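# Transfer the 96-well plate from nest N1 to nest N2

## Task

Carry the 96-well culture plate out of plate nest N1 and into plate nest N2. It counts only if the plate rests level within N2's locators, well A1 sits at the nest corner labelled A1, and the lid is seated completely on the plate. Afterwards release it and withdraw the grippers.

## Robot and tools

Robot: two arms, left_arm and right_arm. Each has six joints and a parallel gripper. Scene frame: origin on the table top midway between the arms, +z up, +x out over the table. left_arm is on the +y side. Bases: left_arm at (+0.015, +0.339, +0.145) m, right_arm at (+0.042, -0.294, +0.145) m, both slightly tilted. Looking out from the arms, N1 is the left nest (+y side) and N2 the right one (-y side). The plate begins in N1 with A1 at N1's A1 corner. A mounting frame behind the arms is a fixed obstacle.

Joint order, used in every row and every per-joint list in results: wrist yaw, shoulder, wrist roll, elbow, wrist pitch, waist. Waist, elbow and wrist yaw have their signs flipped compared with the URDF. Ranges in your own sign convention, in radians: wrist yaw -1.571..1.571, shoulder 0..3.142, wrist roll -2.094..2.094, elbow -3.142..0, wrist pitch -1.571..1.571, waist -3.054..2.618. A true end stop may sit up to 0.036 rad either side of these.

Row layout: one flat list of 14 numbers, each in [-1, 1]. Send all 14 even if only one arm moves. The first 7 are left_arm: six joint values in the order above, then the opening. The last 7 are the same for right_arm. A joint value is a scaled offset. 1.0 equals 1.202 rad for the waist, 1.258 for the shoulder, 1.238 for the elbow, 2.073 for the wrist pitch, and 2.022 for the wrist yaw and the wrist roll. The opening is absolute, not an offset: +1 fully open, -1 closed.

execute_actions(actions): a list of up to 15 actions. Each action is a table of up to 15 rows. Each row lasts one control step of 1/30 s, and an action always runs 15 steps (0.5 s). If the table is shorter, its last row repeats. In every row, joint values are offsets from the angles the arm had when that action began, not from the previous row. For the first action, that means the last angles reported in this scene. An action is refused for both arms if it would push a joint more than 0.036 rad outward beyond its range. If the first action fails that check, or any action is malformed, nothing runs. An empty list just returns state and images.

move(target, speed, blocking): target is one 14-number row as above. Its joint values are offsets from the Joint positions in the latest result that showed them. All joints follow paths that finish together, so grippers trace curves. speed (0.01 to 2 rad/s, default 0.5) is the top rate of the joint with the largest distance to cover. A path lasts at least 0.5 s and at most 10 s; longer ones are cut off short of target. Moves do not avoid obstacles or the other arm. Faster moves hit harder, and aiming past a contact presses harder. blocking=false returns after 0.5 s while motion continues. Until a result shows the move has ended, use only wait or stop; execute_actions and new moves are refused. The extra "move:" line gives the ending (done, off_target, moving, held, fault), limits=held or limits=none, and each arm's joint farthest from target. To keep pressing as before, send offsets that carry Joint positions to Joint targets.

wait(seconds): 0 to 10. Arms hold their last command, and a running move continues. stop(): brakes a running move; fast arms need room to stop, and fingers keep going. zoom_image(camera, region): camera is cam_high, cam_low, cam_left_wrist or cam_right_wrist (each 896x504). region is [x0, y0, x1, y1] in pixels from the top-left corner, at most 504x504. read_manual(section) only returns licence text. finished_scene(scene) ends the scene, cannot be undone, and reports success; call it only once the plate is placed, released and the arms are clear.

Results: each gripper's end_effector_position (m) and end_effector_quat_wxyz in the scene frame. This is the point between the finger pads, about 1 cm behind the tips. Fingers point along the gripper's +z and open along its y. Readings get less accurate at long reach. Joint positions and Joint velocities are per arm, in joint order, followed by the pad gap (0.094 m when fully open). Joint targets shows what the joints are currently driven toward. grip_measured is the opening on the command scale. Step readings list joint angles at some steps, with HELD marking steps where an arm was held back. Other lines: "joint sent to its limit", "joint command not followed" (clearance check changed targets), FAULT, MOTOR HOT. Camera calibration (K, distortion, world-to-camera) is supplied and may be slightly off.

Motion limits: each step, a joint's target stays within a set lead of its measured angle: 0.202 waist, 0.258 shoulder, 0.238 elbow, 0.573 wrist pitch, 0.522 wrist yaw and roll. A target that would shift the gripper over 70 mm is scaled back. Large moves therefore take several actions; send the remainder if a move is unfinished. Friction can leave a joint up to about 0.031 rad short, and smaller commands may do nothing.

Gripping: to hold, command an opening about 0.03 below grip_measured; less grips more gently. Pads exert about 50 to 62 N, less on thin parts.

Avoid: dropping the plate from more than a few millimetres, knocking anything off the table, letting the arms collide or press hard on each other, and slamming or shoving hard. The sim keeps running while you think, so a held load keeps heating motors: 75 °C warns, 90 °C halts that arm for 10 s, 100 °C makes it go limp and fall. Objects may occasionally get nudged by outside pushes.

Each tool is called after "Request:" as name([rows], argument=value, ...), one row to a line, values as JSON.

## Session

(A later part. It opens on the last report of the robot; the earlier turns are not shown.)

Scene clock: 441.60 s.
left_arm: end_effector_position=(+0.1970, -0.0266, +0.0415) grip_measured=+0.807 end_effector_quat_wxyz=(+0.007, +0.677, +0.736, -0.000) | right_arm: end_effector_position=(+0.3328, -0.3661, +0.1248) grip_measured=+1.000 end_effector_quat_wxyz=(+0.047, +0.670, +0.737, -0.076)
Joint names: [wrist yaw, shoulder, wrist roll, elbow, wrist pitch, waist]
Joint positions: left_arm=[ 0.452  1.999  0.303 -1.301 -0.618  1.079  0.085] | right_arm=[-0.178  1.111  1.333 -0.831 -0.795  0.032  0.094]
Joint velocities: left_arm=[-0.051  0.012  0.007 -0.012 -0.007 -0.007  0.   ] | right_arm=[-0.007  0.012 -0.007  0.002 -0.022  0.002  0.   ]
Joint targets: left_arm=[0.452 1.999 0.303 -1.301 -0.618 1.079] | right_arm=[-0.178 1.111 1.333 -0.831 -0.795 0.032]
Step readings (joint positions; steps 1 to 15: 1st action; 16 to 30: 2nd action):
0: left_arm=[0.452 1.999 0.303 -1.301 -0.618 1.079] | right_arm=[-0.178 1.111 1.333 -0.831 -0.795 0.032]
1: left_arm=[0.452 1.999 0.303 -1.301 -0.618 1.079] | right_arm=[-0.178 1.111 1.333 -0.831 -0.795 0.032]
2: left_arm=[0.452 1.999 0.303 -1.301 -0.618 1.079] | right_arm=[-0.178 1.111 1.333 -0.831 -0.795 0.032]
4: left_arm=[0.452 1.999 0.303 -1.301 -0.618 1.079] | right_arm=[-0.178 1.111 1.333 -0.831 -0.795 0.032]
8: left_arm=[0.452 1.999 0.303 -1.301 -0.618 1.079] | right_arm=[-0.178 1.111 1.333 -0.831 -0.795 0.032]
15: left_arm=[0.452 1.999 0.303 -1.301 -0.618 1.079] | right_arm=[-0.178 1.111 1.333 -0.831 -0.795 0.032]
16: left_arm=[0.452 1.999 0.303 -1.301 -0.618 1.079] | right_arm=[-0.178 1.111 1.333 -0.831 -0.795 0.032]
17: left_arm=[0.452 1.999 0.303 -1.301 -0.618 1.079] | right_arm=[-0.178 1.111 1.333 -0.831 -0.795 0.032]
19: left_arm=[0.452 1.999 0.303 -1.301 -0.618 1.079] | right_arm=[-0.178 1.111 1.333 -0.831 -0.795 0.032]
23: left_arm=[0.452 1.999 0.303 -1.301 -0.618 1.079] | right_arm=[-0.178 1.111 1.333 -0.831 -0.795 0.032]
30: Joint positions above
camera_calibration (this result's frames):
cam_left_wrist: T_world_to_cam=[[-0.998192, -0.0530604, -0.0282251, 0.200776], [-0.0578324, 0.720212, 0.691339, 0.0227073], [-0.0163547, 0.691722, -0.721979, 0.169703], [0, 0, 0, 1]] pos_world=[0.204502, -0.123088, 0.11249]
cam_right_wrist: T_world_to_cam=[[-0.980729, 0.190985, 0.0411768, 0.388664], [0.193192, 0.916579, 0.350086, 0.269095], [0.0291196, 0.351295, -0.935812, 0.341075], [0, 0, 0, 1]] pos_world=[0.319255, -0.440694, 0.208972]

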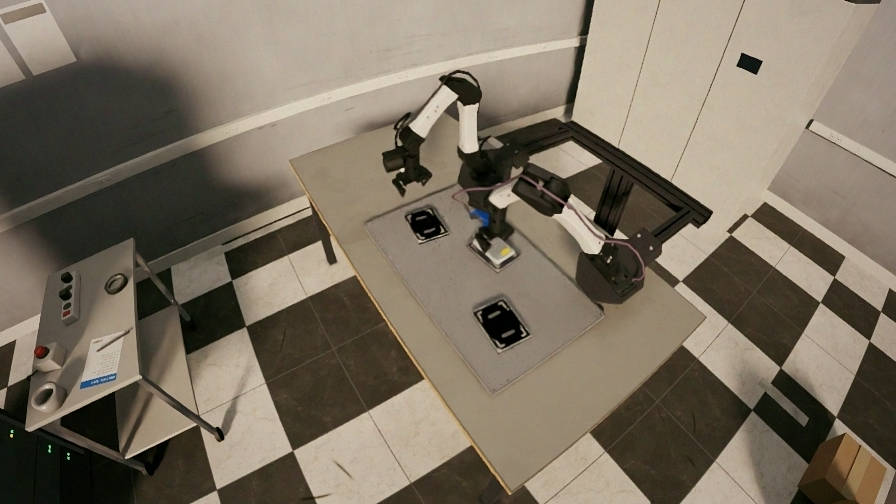

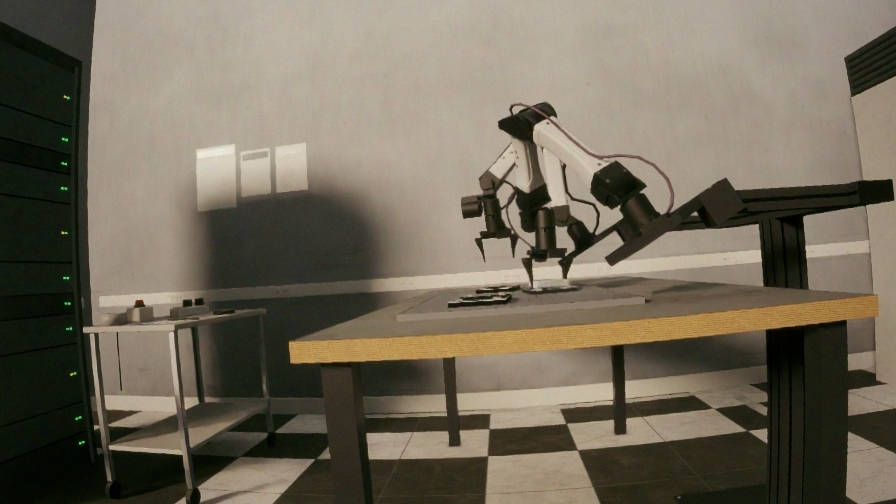

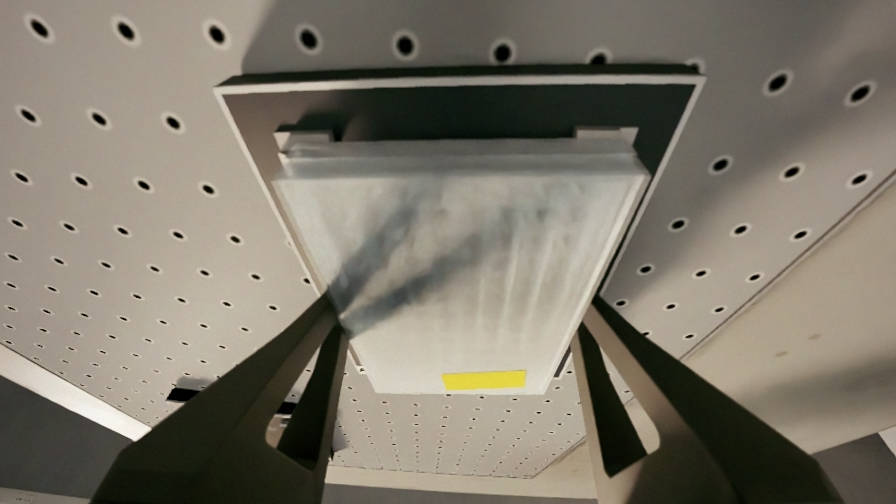

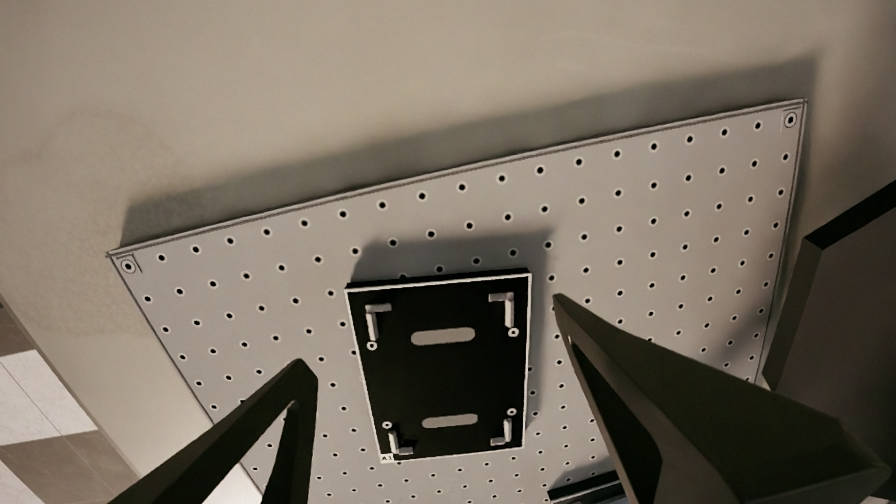

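Request:
execute_actions([
  [[0,0,0,0,-0.022,0,0.75,0,0,0,0,0,0,1]],
])

Scene clock: 444.23 s.
left_arm: end_effector_position=(+0.1969, -0.0263, +0.0415) grip_measured=+0.807 end_effector_quat_wxyz=(+0.006, +0.677, +0.736, +0.000) | right_arm: end_effector_position=(+0.3328, -0.3661, +0.1248) grip_measured=+1.000 end_effector_quat_wxyz=(+0.047, +0.670, +0.737, -0.076)
Joint names: [wrist yaw, shoulder, wrist roll, elbow, wrist pitch, waist]
Joint positions: left_arm=[ 0.452  1.999  0.303 -1.301 -0.619  1.079  0.085] | right_arm=[-0.178  1.111  1.333 -0.831 -0.795  0.032  0.094]
Joint velocities: left_arm=[-0.022  0.007 -0.007  0.012 -0.037 -0.002  0.   ] | right_arm=[ 0.081 -0.002  0.022 -0.002  0.007  0.002  0.   ]
Joint targets: left_arm=[0.452 1.999 0.303 -1.301 -0.663 1.079] | right_arm=[-0.178 1.111 1.333 -0.831 -0.795 0.032]
Step readings (joint positions):
0: left_arm=[0.452 1.999 0.303 -1.301 -0.618 1.079] | right_arm=[-0.178 1.111 1.333 -0.831 -0.795 0.032]
1: left_arm=[0.452 1.999 0.303 -1.301 -0.618 1.079] | right_arm=[-0.178 1.111 1.333 -0.831 -0.795 0.032]
2: left_arm=[0.452 1.999 0.303 -1.301 -0.619 1.079] | right_arm=[-0.178 1.111 1.333 -0.831 -0.795 0.032]
4: left_arm=[0.452 1.999 0.303 -1.301 -0.619 1.079] | right_arm=[-0.178 1.111 1.333 -0.831 -0.795 0.032]
8: left_arm=[0.452 1.999 0.303 -1.301 -0.619 1.079] | right_arm=[-0.178 1.111 1.333 -0.831 -0.795 0.032]
15: Joint positions above
camera_calibration (this result's frames):
cam_left_wrist: T_world_to_cam=[[-0.998229, -0.0525404, -0.027894, 0.200698], [-0.0572123, 0.719577, 0.692051, 0.0223607], [-0.0162888, 0.692422, -0.721309, 0.169509], [0, 0, 0, 1]] pos_world=[0.204383, -0.122917, 0.112392]
cam_right_wrist: T_world_to_cam=[[-0.980729, 0.190985, 0.0411768, 0.388664], [0.193192, 0.916579, 0.350086, 0.269095], [0.0291196, 0.351295, -0.935812, 0.341075], [0, 0, 0, 1]] pos_world=[0.319255, -0.440694, 0.208972]

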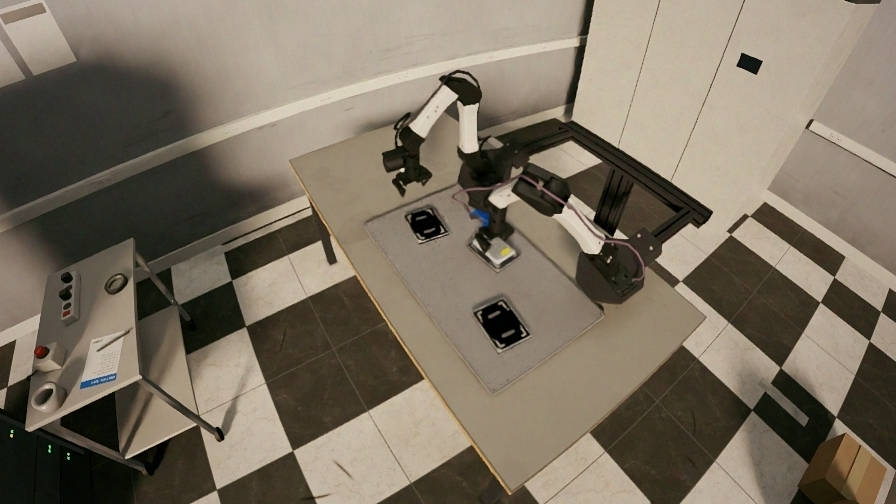

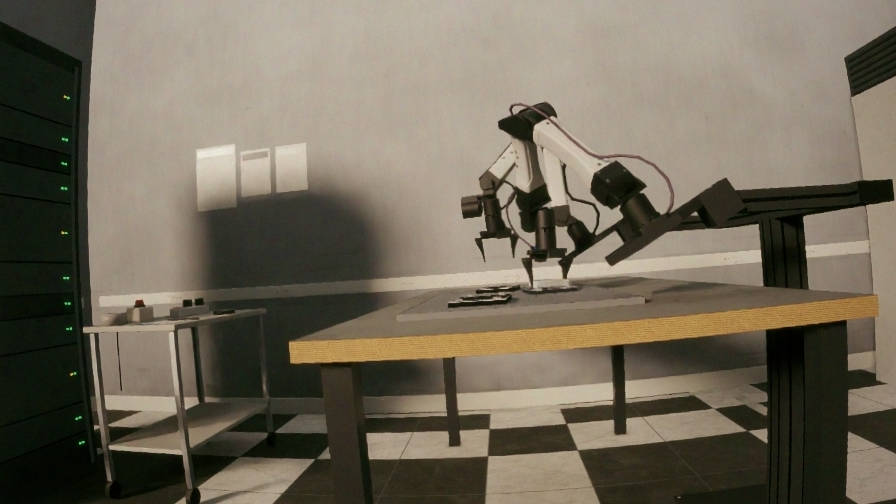

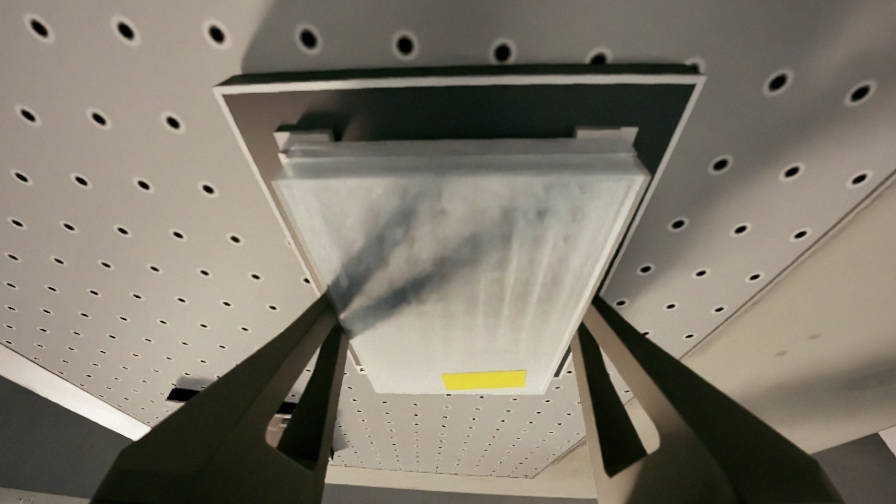

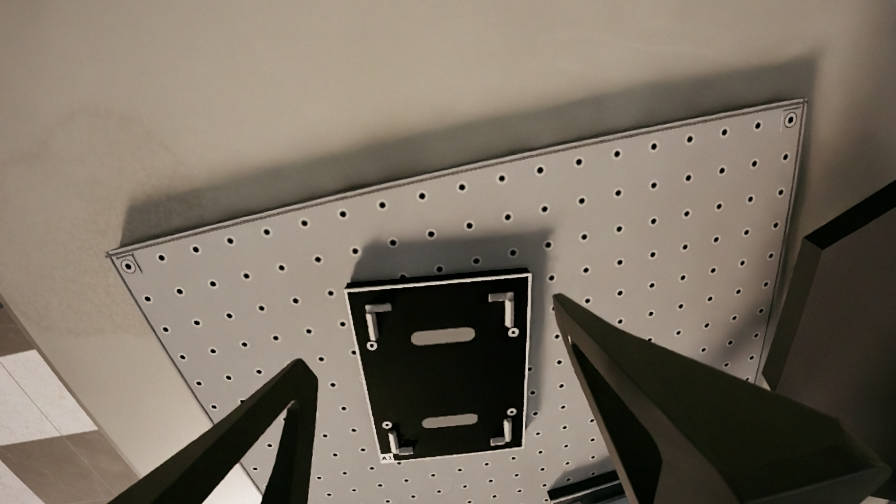

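Request:
zoom_image(camera="cam_left_wrist", region=[250,110,670,200])

Request:
zoom_image(camera="cam_low", region=[510,260,600,305])

Request:
zoom_image(camera="cam_left_wrist", region=[330,300,600,420])

Region (250, 110, 670, 200) of cam_left_wrist's 896x504 image, scaled by 1.200, with more detail than that image has; it fills the top 108 rows of this view, and the rest is white.

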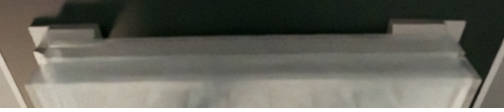

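Region (510, 260, 600, 305) of cam_low's 896x504 image, scaled by 5.600, with more detail than that image has.

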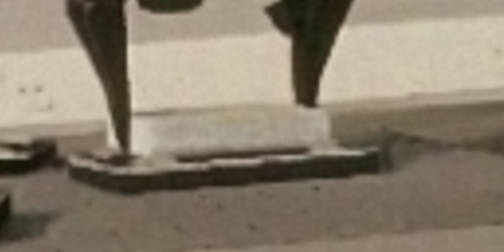

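Region (330, 300, 600, 420) of cam_left_wrist's 896x504 image, scaled by 1.867, with more detail than that image has.

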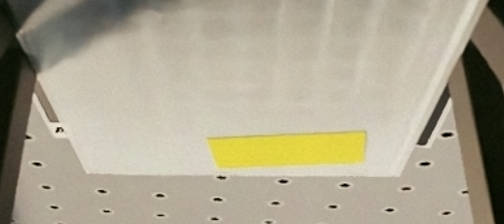

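Request:
execute_actions([
  [[0,-0.022,0,0,0,0,0.75,0,0,0,0,0,0,1]],
  [[0,0,0,0,-0.016,0,0.75,0,0,0,0,0,0,1]],
  [[0,0,0,0,0,0,0.75,0,0,0,0,0,0,1]],
])

Scene clock: 455.30 s.
left_arm: end_effector_position=(+0.1965, -0.0244, +0.0424) grip_measured=+0.807 end_effector_quat_wxyz=(+0.003, +0.679, +0.734, +0.002) | right_arm: end_effector_position=(+0.3328, -0.3661, +0.1248) grip_measured=+1.000 end_effector_quat_wxyz=(+0.047, +0.670, +0.737, -0.076)
Joint names: [wrist yaw, shoulder, wrist roll, elbow, wrist pitch, waist]
Joint positions: left_arm=[ 0.452  1.996  0.303 -1.301 -0.629  1.079  0.085] | right_arm=[-0.178  1.111  1.333 -0.831 -0.795  0.032  0.094]
Joint velocities: left_arm=[ 0.051 -0.017  0.037  0.012 -0.007  0.027  0.001] | right_arm=[-0.007 -0.007  0.037  0.022 -0.022  0.017  0.   ]
Joint targets: left_arm=[0.452 1.996 0.303 -1.301 -0.629 1.079] | right_arm=[-0.178 1.111 1.333 -0.831 -0.795 0.032]
Step readings (joint positions; steps 1 to 15: 1st action; 16 to 30: 2nd action; 31 to 45: 3rd action):
0: left_arm=[0.452 1.999 0.303 -1.301 -0.619 1.079] | right_arm=[-0.178 1.111 1.333 -0.831 -0.795 0.032]
1: left_arm=[0.452 1.998 0.303 -1.301 -0.618 1.079] | right_arm=[-0.178 1.111 1.333 -0.831 -0.795 0.032]
2: left_arm=[0.452 1.997 0.303 -1.301 -0.618 1.079] | right_arm=[-0.178 1.111 1.333 -0.831 -0.795 0.032]
4: left_arm=[0.452 1.996 0.303 -1.301 -0.618 1.079] | right_arm=[-0.178 1.111 1.333 -0.831 -0.795 0.032]
8: left_arm=[0.452 1.996 0.303 -1.301 -0.618 1.079] | right_arm=[-0.178 1.111 1.333 -0.831 -0.795 0.032]
15: left_arm=[0.452 1.996 0.303 -1.301 -0.618 1.079] | right_arm=[-0.178 1.111 1.333 -0.831 -0.795 0.032]
16: left_arm=[0.452 1.996 0.303 -1.301 -0.619 1.079] | right_arm=[-0.178 1.111 1.333 -0.831 -0.795 0.032]
17: left_arm=[0.452 1.996 0.303 -1.301 -0.621 1.079] | right_arm=[-0.178 1.111 1.333 -0.831 -0.795 0.032]
19: left_arm=[0.452 1.996 0.303 -1.301 -0.626 1.079] | right_arm=[-0.178 1.111 1.333 -0.831 -0.795 0.032]
23: left_arm=[0.452 1.996 0.303 -1.301 -0.629 1.079] | right_arm=[-0.178 1.111 1.333 -0.831 -0.795 0.032]
30: left_arm=[0.452 1.996 0.303 -1.301 -0.629 1.079] | right_arm=[-0.178 1.111 1.333 -0.831 -0.795 0.032]
31: left_arm=[0.452 1.996 0.303 -1.301 -0.629 1.079] | right_arm=[-0.178 1.111 1.333 -0.831 -0.795 0.032]
32: left_arm=[0.452 1.996 0.303 -1.301 -0.629 1.079] | right_arm=[-0.178 1.111 1.333 -0.831 -0.795 0.032]
34: left_arm=[0.452 1.996 0.303 -1.301 -0.629 1.079] | right_arm=[-0.178 1.111 1.333 -0.831 -0.795 0.032]
38: left_arm=[0.452 1.996 0.303 -1.301 -0.629 1.079] | right_arm=[-0.178 1.111 1.333 -0.831 -0.795 0.032]
45: Joint positions above
camera_calibration (this result's frames):
cam_left_wrist: T_world_to_cam=[[-0.998476, -0.0489089, -0.0255616, 0.200516], [-0.0528724, 0.715106, 0.697014, 0.0191713], [-0.0158109, 0.697303, -0.716602, 0.168579], [0, 0, 0, 1]] pos_world=[0.203889, -0.121453, 0.112567]
cam_right_wrist: T_world_to_cam=[[-0.980729, 0.190985, 0.0411768, 0.388664], [0.193192, 0.916579, 0.350086, 0.269095], [0.0291196, 0.351295, -0.935812, 0.341075], [0, 0, 0, 1]] pos_world=[0.319255, -0.440694, 0.208972]

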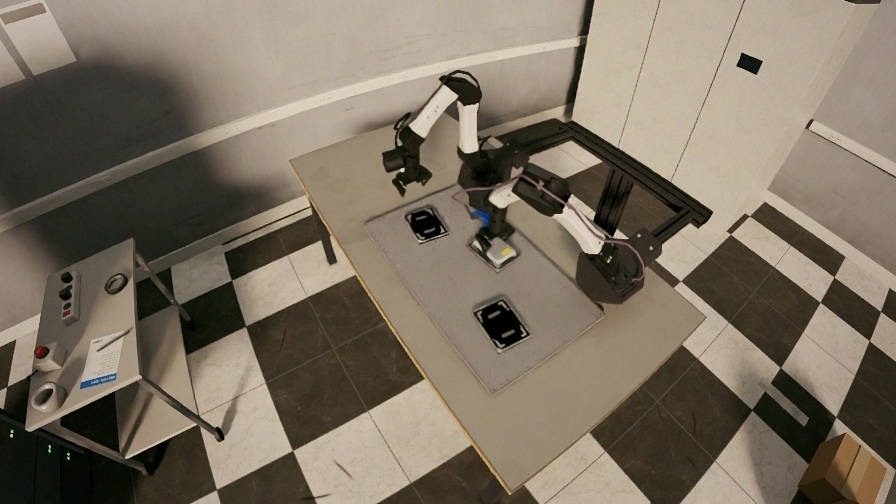

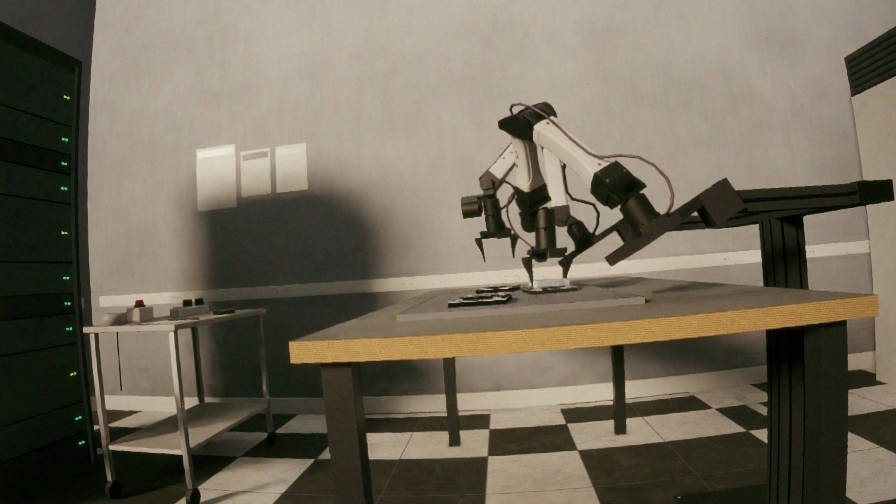

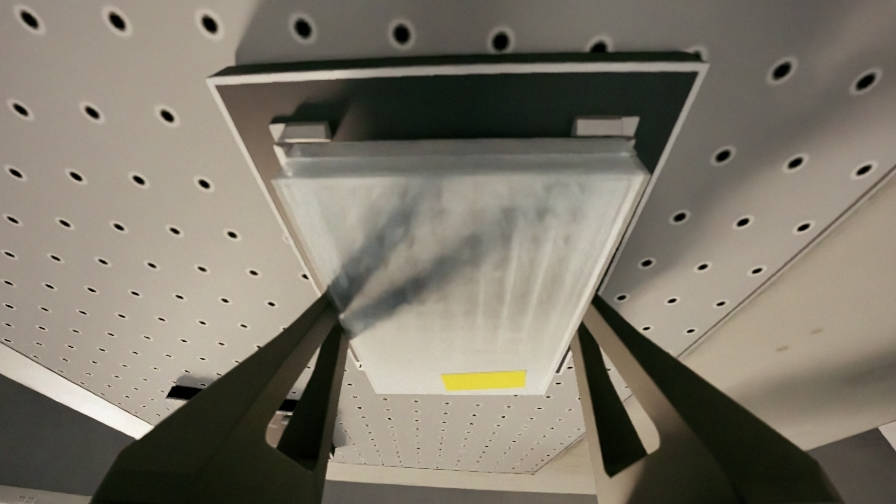

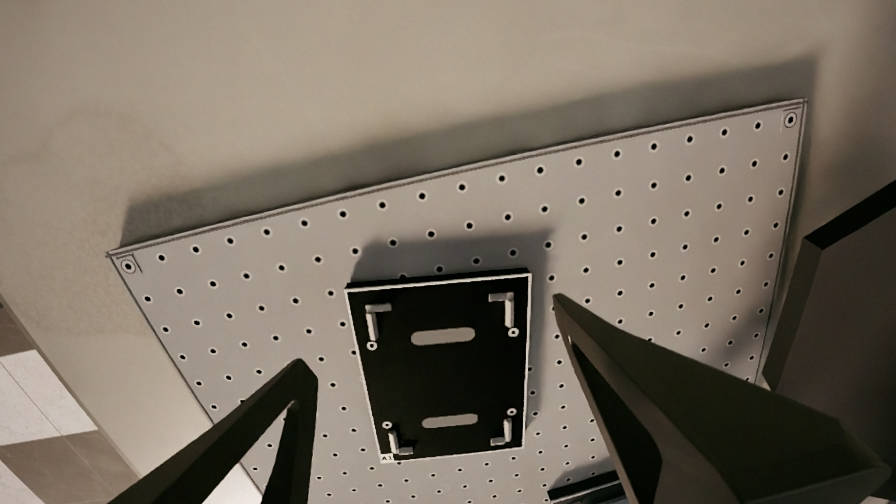

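Request:
execute_actions([
  [[0,0.014,0,0,0,0,0.75,0,0,0,0,0,0,1],[0,0.018,0,0,0,0,0.75,0,0,0,0,0,0,1],[0,0.021,0,0,0,0,0.75,0,0,0,0,0,0,1],[0,0.024,0,0,0,0,0.75,0,0,0,0,0,0,1]],
  [[0,0,0,0,0,0,0.75,0,0,0,0,0,0,1]],
])

Scene clock: 460.60 s.
left_arm: end_effector_position=(+0.1972, -0.0241, +0.0407) grip_measured=+0.807 end_effector_quat_wxyz=(+0.005, +0.678, +0.735, +0.006) | right_arm: end_effector_position=(+0.3328, -0.3661, +0.1248) grip_measured=+1.000 end_effector_quat_wxyz=(+0.047, +0.670, +0.737, -0.076)
Joint names: [wrist yaw, shoulder, wrist roll, elbow, wrist pitch, waist]
Joint positions: left_arm=[ 0.461  2.002  0.301 -1.301 -0.625  1.079  0.085] | right_arm=[-0.178  1.111  1.333 -0.831 -0.795  0.032  0.094]
Joint velocities: left_arm=[ 0.037  0.002  0.022  0.002 -0.007 -0.002 -0.   ] | right_arm=[ 0.051 -0.007 -0.007  0.017 -0.007 -0.002  0.   ]
Joint targets: left_arm=[0.459 2.002 0.301 -1.301 -0.625 1.079] | right_arm=[-0.178 1.111 1.333 -0.831 -0.795 0.032]
Step readings (joint positions; steps 1 to 15: 1st action; 16 to 30: 2nd action):
0: left_arm=[0.452 1.996 0.303 -1.301 -0.629 1.079] | right_arm=[-0.178 1.111 1.333 -0.831 -0.795 0.032]
1: left_arm=[0.452 1.996 0.303 -1.301 -0.629 1.079] | right_arm=[-0.178 1.111 1.333 -0.831 -0.795 0.032]
2: left_arm=[0.452 1.996 0.303 -1.301 -0.629 1.079] | right_arm=[-0.178 1.111 1.333 -0.831 -0.795 0.032]
4: left_arm=[0.453 1.999 0.302 -1.301 -0.629 1.079] | right_arm=[-0.178 1.111 1.333 -0.831 -0.795 0.032]
8: left_arm=[0.459 2.002 0.301 -1.301 -0.626 1.079] | right_arm=[-0.178 1.111 1.333 -0.831 -0.795 0.032]
15: left_arm=[0.459 2.002 0.301 -1.301 -0.626 1.079] | right_arm=[-0.178 1.111 1.333 -0.831 -0.795 0.032]
16: left_arm=[0.460 2.002 0.301 -1.301 -0.625 1.079] | right_arm=[-0.178 1.111 1.333 -0.831 -0.795 0.032]
17: left_arm=[0.461 2.002 0.301 -1.301 -0.625 1.079] | right_arm=[-0.178 1.111 1.333 -0.831 -0.795 0.032]
19: left_arm=[0.461 2.002 0.301 -1.301 -0.625 1.079] | right_arm=[-0.178 1.111 1.333 -0.831 -0.795 0.032]
23: left_arm=[0.461 2.002 0.301 -1.301 -0.625 1.079] | right_arm=[-0.178 1.111 1.333 -0.831 -0.795 0.032]
30: Joint positions above
camera_calibration (this result's frames):
cam_left_wrist: T_world_to_cam=[[-0.998163, -0.0502249, -0.0338795, 0.201418], [-0.0595731, 0.71199, 0.699658, 0.0213187], [-0.0110184, 0.700391, -0.713674, 0.166169], [0, 0, 0, 1]] pos_world=[0.204149, -0.121446, 0.110499]
cam_right_wrist: T_world_to_cam=[[-0.980729, 0.190985, 0.0411768, 0.388664], [0.193192, 0.916579, 0.350086, 0.269095], [0.0291196, 0.351295, -0.935812, 0.341075], [0, 0, 0, 1]] pos_world=[0.319255, -0.440694, 0.208972]

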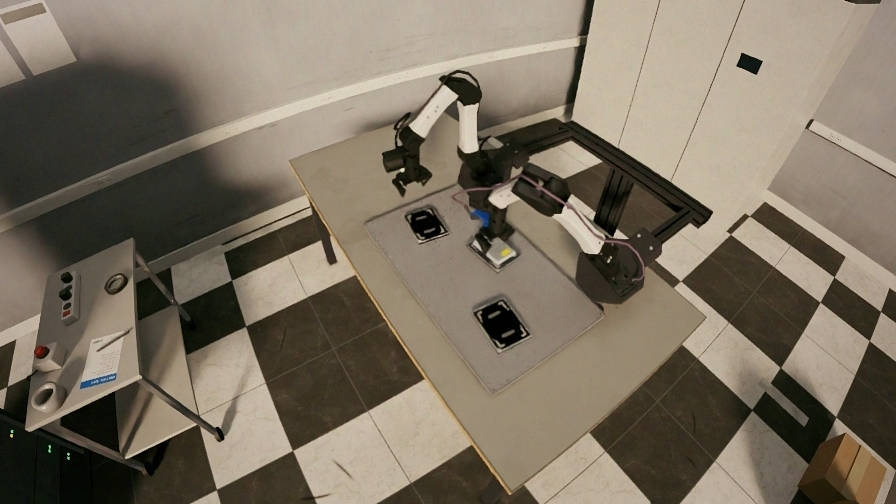

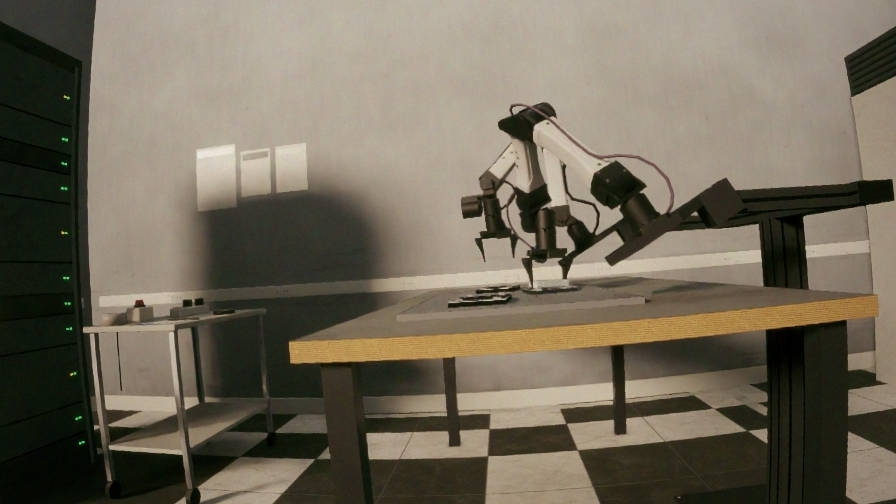

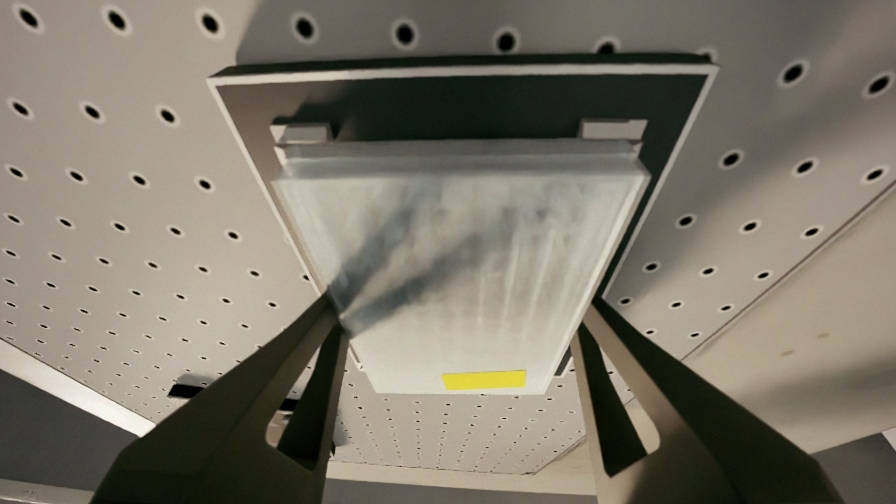

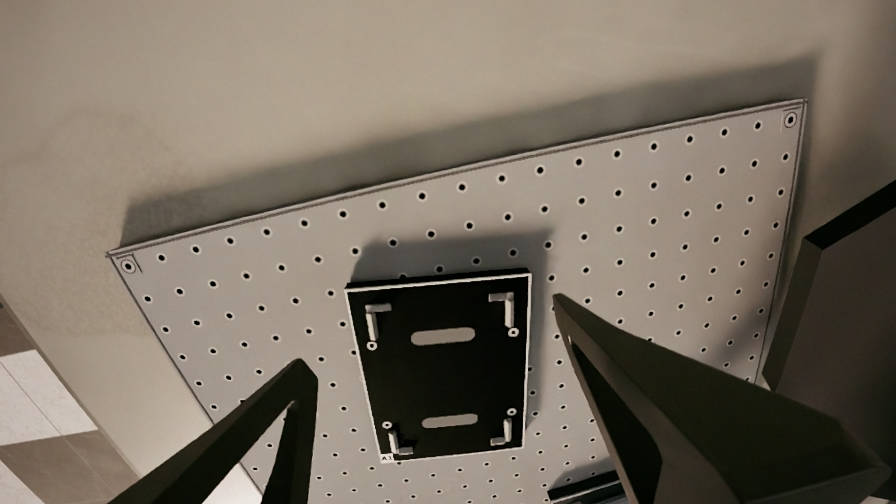

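Request:
execute_actions([
  [[0,0,0,0,0,0.014,0.75,0,0,0,0,0,0,1]],
  [[0,0.016,0,0,0,0.006,0.75,0,0,0,0,0,0,1]],
])

Scene clock: 464.07 s.
left_arm: end_effector_position=(+0.1974, -0.0240, +0.0407) grip_measured=+0.807 end_effector_quat_wxyz=(+0.005, +0.678, +0.735, +0.006) | right_arm: end_effector_position=(+0.3328, -0.3661, +0.1248) grip_measured=+1.000 end_effector_quat_wxyz=(+0.047, +0.670, +0.737, -0.076)
Joint names: [wrist yaw, shoulder, wrist roll, elbow, wrist pitch, waist]
Joint positions: left_arm=[ 0.462  2.002  0.301 -1.301 -0.625  1.079  0.085] | right_arm=[-0.178  1.111  1.333 -0.831 -0.795  0.032  0.094]
Joint velocities: left_arm=[-0.007  0.002 -0.007  0.012 -0.037  0.002 -0.001] | right_arm=[-0.007  0.007 -0.066 -0.002 -0.051  0.012  0.   ]
Joint targets: left_arm=[0.462 2.022 0.301 -1.301 -0.625 1.086] | right_arm=[-0.178 1.111 1.333 -0.831 -0.795 0.032]
Step readings (joint positions; steps 1 to 15: 1st action; 16 to 30: 2nd action):
0: left_arm=[0.461 2.002 0.301 -1.301 -0.625 1.079] | right_arm=[-0.178 1.111 1.333 -0.831 -0.795 0.032]
1: left_arm=[0.462 2.002 0.301 -1.301 -0.625 1.079] | right_arm=[-0.178 1.111 1.333 -0.831 -0.795 0.032]
2: left_arm=[0.462 2.002 0.301 -1.301 -0.625 1.079] | right_arm=[-0.178 1.111 1.333 -0.831 -0.795 0.032]
4: left_arm=[0.462 2.002 0.301 -1.301 -0.625 1.079] | right_arm=[-0.178 1.111 1.333 -0.831 -0.795 0.032]
8: left_arm=[0.462 2.002 0.301 -1.301 -0.625 1.079] | right_arm=[-0.178 1.111 1.333 -0.831 -0.795 0.032]
15: left_arm=[0.462 2.002 0.301 -1.301 -0.625 1.079] | right_arm=[-0.178 1.111 1.333 -0.831 -0.795 0.032]
16: left_arm=[0.462 2.002 0.301 -1.301 -0.625 1.079] | right_arm=[-0.178 1.111 1.333 -0.831 -0.795 0.032]
17: left_arm=[0.462 2.002 0.301 -1.301 -0.625 1.079] | right_arm=[-0.178 1.111 1.333 -0.831 -0.795 0.032]
19: left_arm=[0.462 2.002 0.301 -1.301 -0.625 1.079] | right_arm=[-0.178 1.111 1.333 -0.831 -0.795 0.032]
23: left_arm=[0.462 2.002 0.301 -1.301 -0.625 1.079] | right_arm=[-0.178 1.111 1.333 -0.831 -0.795 0.032]
30: Joint positions above
camera_calibration (this result's frames):
cam_left_wrist: T_world_to_cam=[[-0.998139, -0.0502177, -0.0346006, 0.201567], [-0.0600704, 0.711792, 0.699817, 0.0213767], [-0.0105147, 0.700593, -0.713483, 0.166035], [0, 0, 0, 1]] pos_world=[0.204222, -0.121417, 0.110478]
cam_right_wrist: T_world_to_cam=[[-0.980729, 0.190985, 0.0411768, 0.388664], [0.193192, 0.916579, 0.350086, 0.269095], [0.0291196, 0.351295, -0.935812, 0.341075], [0, 0, 0, 1]] pos_world=[0.319255, -0.440694, 0.208972]

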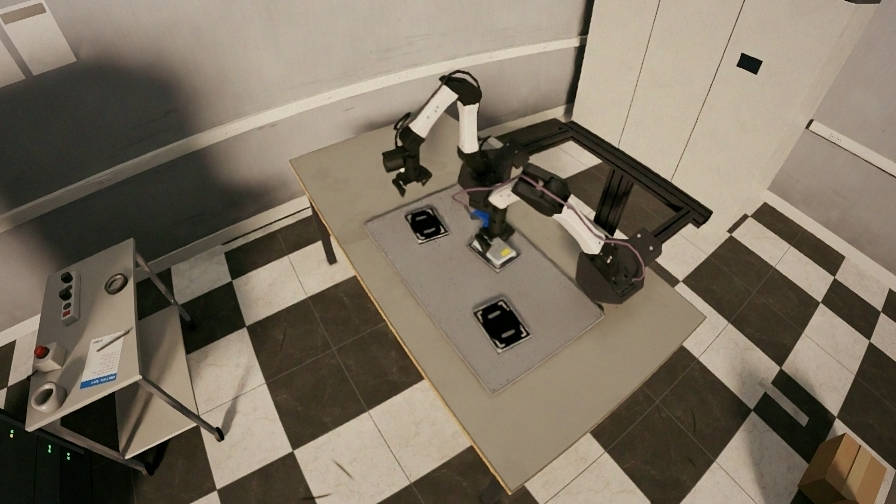

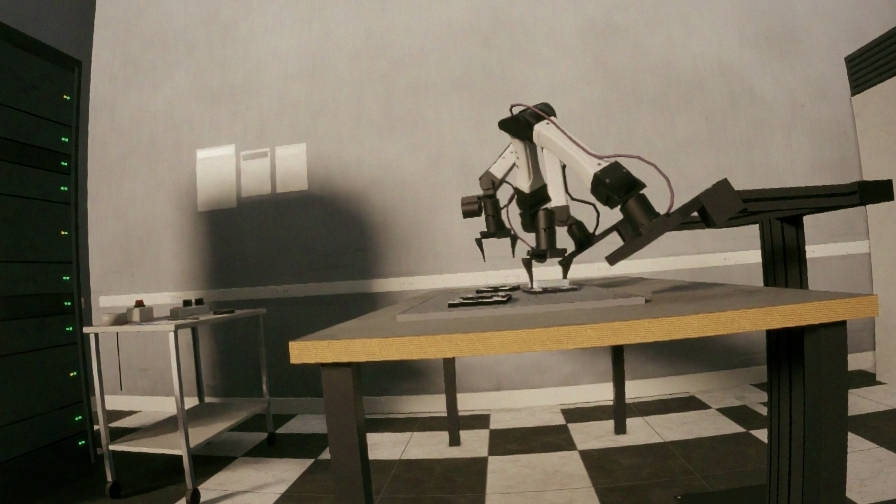

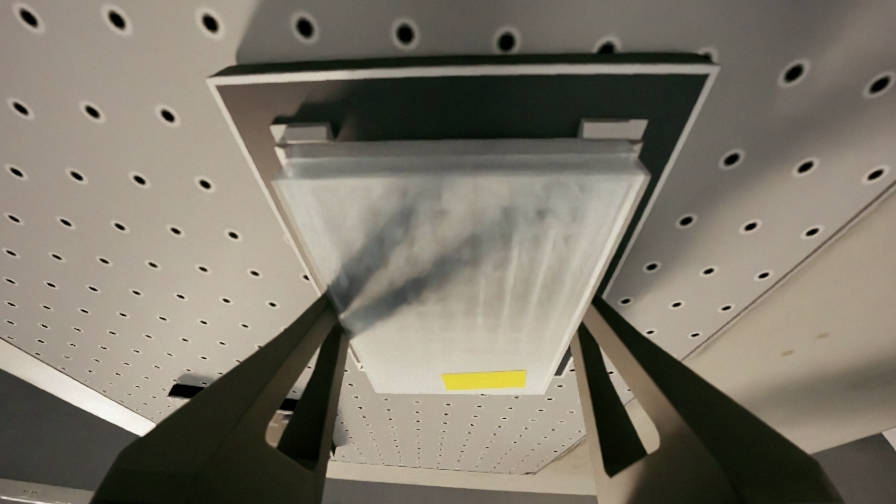

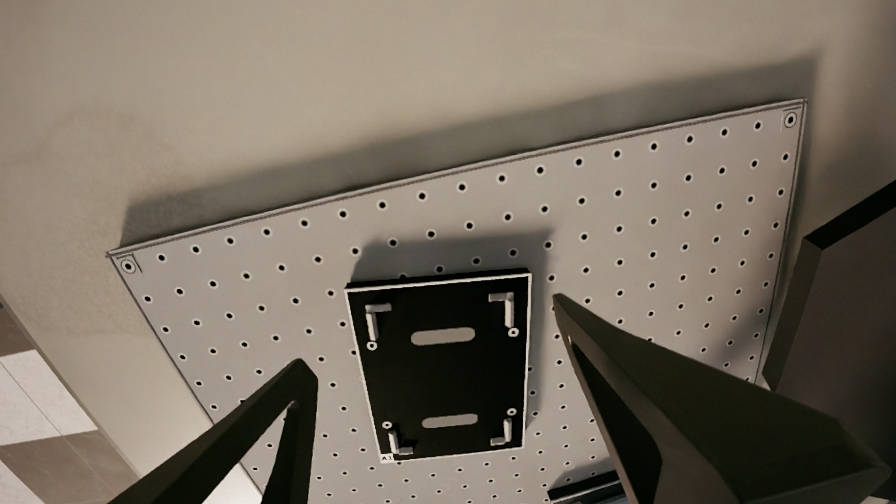

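Request:
execute_actions([
  [[-0.01,-0.022,0,0,0,0,0.75,0,0,0,0,0,0,1]],
  [[0,0,-0.016,0,0,0,0.75,0,0,0,0,0,0,1]],
  [[0,0,0,0,0,0,0.75,0,0,0,0,0,0,1]],
])

Scene clock: 469.67 s.
left_arm: end_effector_position=(+0.1977, -0.0236, +0.0407) grip_measured=+0.807 end_effector_quat_wxyz=(+0.005, +0.673, +0.740, +0.008) | right_arm: end_effector_position=(+0.3328, -0.3661, +0.1248) grip_measured=+1.000 end_effector_quat_wxyz=(+0.047, +0.670, +0.737, -0.076)
Joint names: [wrist yaw, shoulder, wrist roll, elbow, wrist pitch, waist]
Joint positions: left_arm=[ 0.465  2.002  0.285 -1.301 -0.626  1.079  0.085] | right_arm=[-0.178  1.111  1.333 -0.831 -0.795  0.032  0.094]
Joint velocities: left_arm=[ 0.051  0.007  0.037  0.012 -0.007  0.007  0.   ] | right_arm=[ 0.066 -0.017  0.022  0.007 -0.051  0.022  0.   ]
Joint targets: left_arm=[0.465 2.002 0.285 -1.301 -0.626 1.079] | right_arm=[-0.178 1.111 1.333 -0.831 -0.795 0.032]
Step readings (joint positions; steps 1 to 15: 1st action; 16 to 30: 2nd action; 31 to 45: 3rd action):
0: left_arm=[0.462 2.002 0.301 -1.301 -0.625 1.079] | right_arm=[-0.178 1.111 1.333 -0.831 -0.795 0.032]
1: left_arm=[0.462 2.002 0.301 -1.301 -0.625 1.079] | right_arm=[-0.178 1.111 1.333 -0.831 -0.795 0.032]
2: left_arm=[0.461 2.002 0.301 -1.301 -0.625 1.079] | right_arm=[-0.178 1.111 1.333 -0.831 -0.795 0.032]
4: left_arm=[0.461 2.002 0.301 -1.301 -0.625 1.079] | right_arm=[-0.178 1.111 1.333 -0.831 -0.795 0.032]
8: left_arm=[0.461 2.002 0.301 -1.301 -0.625 1.079] | right_arm=[-0.178 1.111 1.333 -0.831 -0.795 0.032]
15: left_arm=[0.461 2.002 0.301 -1.301 -0.625 1.079] | right_arm=[-0.178 1.111 1.333 -0.831 -0.795 0.032]
16: left_arm=[0.462 2.002 0.297 -1.301 -0.625 1.079] | right_arm=[-0.178 1.111 1.333 -0.831 -0.795 0.032]
17: left_arm=[0.462 2.002 0.293 -1.301 -0.625 1.079] | right_arm=[-0.178 1.111 1.333 -0.831 -0.795 0.032]
19: left_arm=[0.463 2.002 0.289 -1.301 -0.626 1.079] | right_arm=[-0.178 1.111 1.333 -0.831 -0.795 0.032]
23: left_arm=[0.464 2.002 0.286 -1.301 -0.626 1.079] | right_arm=[-0.178 1.111 1.333 -0.831 -0.795 0.032]
30: left_arm=[0.465 2.002 0.284 -1.301 -0.626 1.079] | right_arm=[-0.178 1.111 1.333 -0.831 -0.795 0.032]
31: left_arm=[0.465 2.002 0.285 -1.301 -0.626 1.079] | right_arm=[-0.178 1.111 1.333 -0.831 -0.795 0.032]
32: left_arm=[0.465 2.002 0.285 -1.301 -0.626 1.079] | right_arm=[-0.178 1.111 1.333 -0.831 -0.795 0.032]
34: left_arm=[0.465 2.002 0.285 -1.301 -0.626 1.079] | right_arm=[-0.178 1.111 1.333 -0.831 -0.795 0.032]
38: left_arm=[0.465 2.002 0.285 -1.301 -0.626 1.079] | right_arm=[-0.178 1.111 1.333 -0.831 -0.795 0.032]
45: Joint positions above
camera_calibration (this result's frames):
cam_left_wrist: T_world_to_cam=[[-0.997212, -0.0648931, -0.036848, 0.201478], [-0.072077, 0.709629, 0.700879, 0.0233771], [-0.0193338, 0.701581, -0.712327, 0.167474], [0, 0, 0, 1]] pos_world=[0.205839, -0.121011, 0.110336]
cam_right_wrist: T_world_to_cam=[[-0.980729, 0.190985, 0.0411768, 0.388664], [0.193192, 0.916579, 0.350086, 0.269095], [0.0291196, 0.351295, -0.935812, 0.341075], [0, 0, 0, 1]] pos_world=[0.319255, -0.440694, 0.208972]

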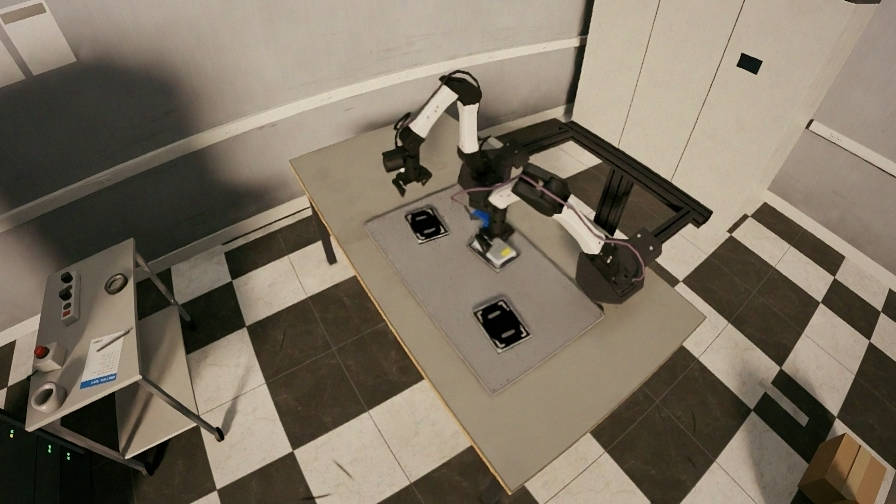

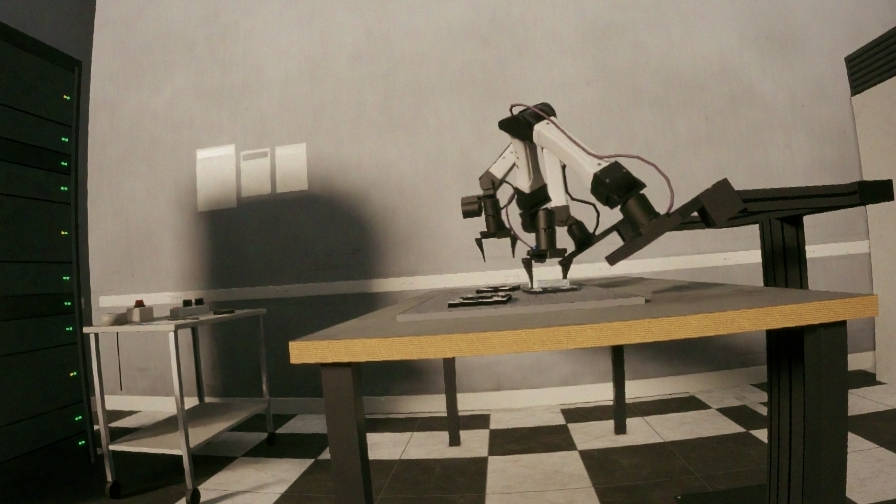

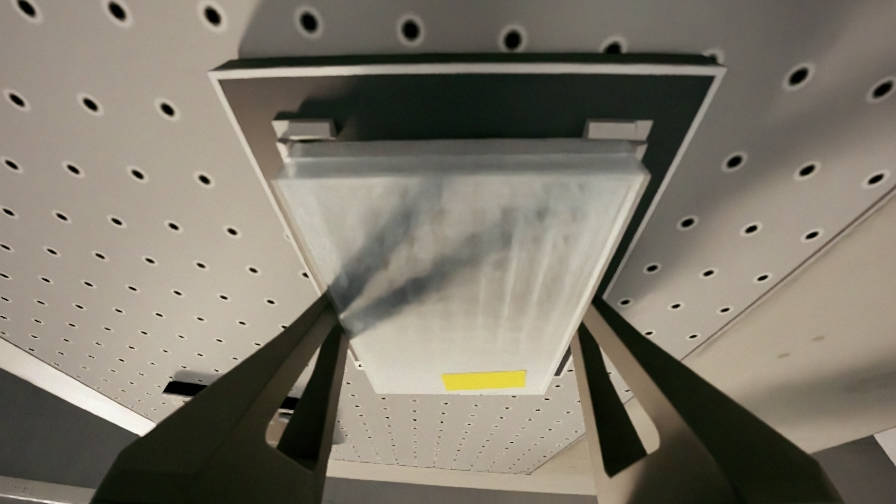

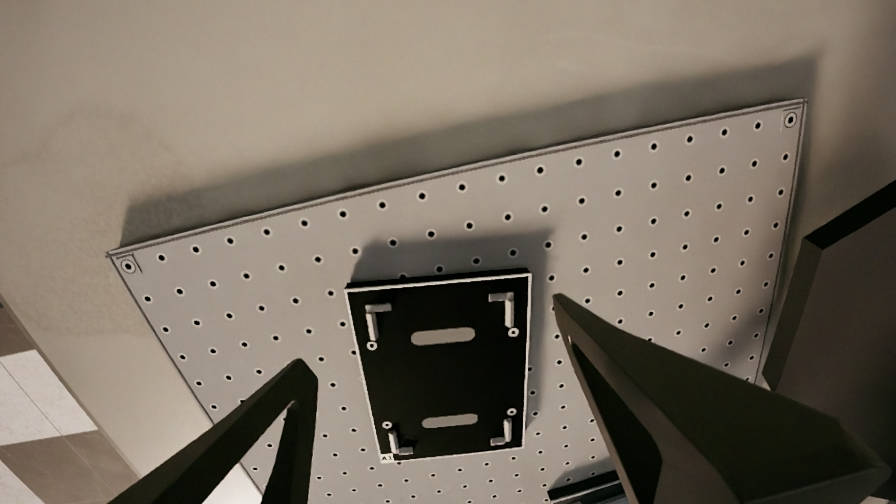

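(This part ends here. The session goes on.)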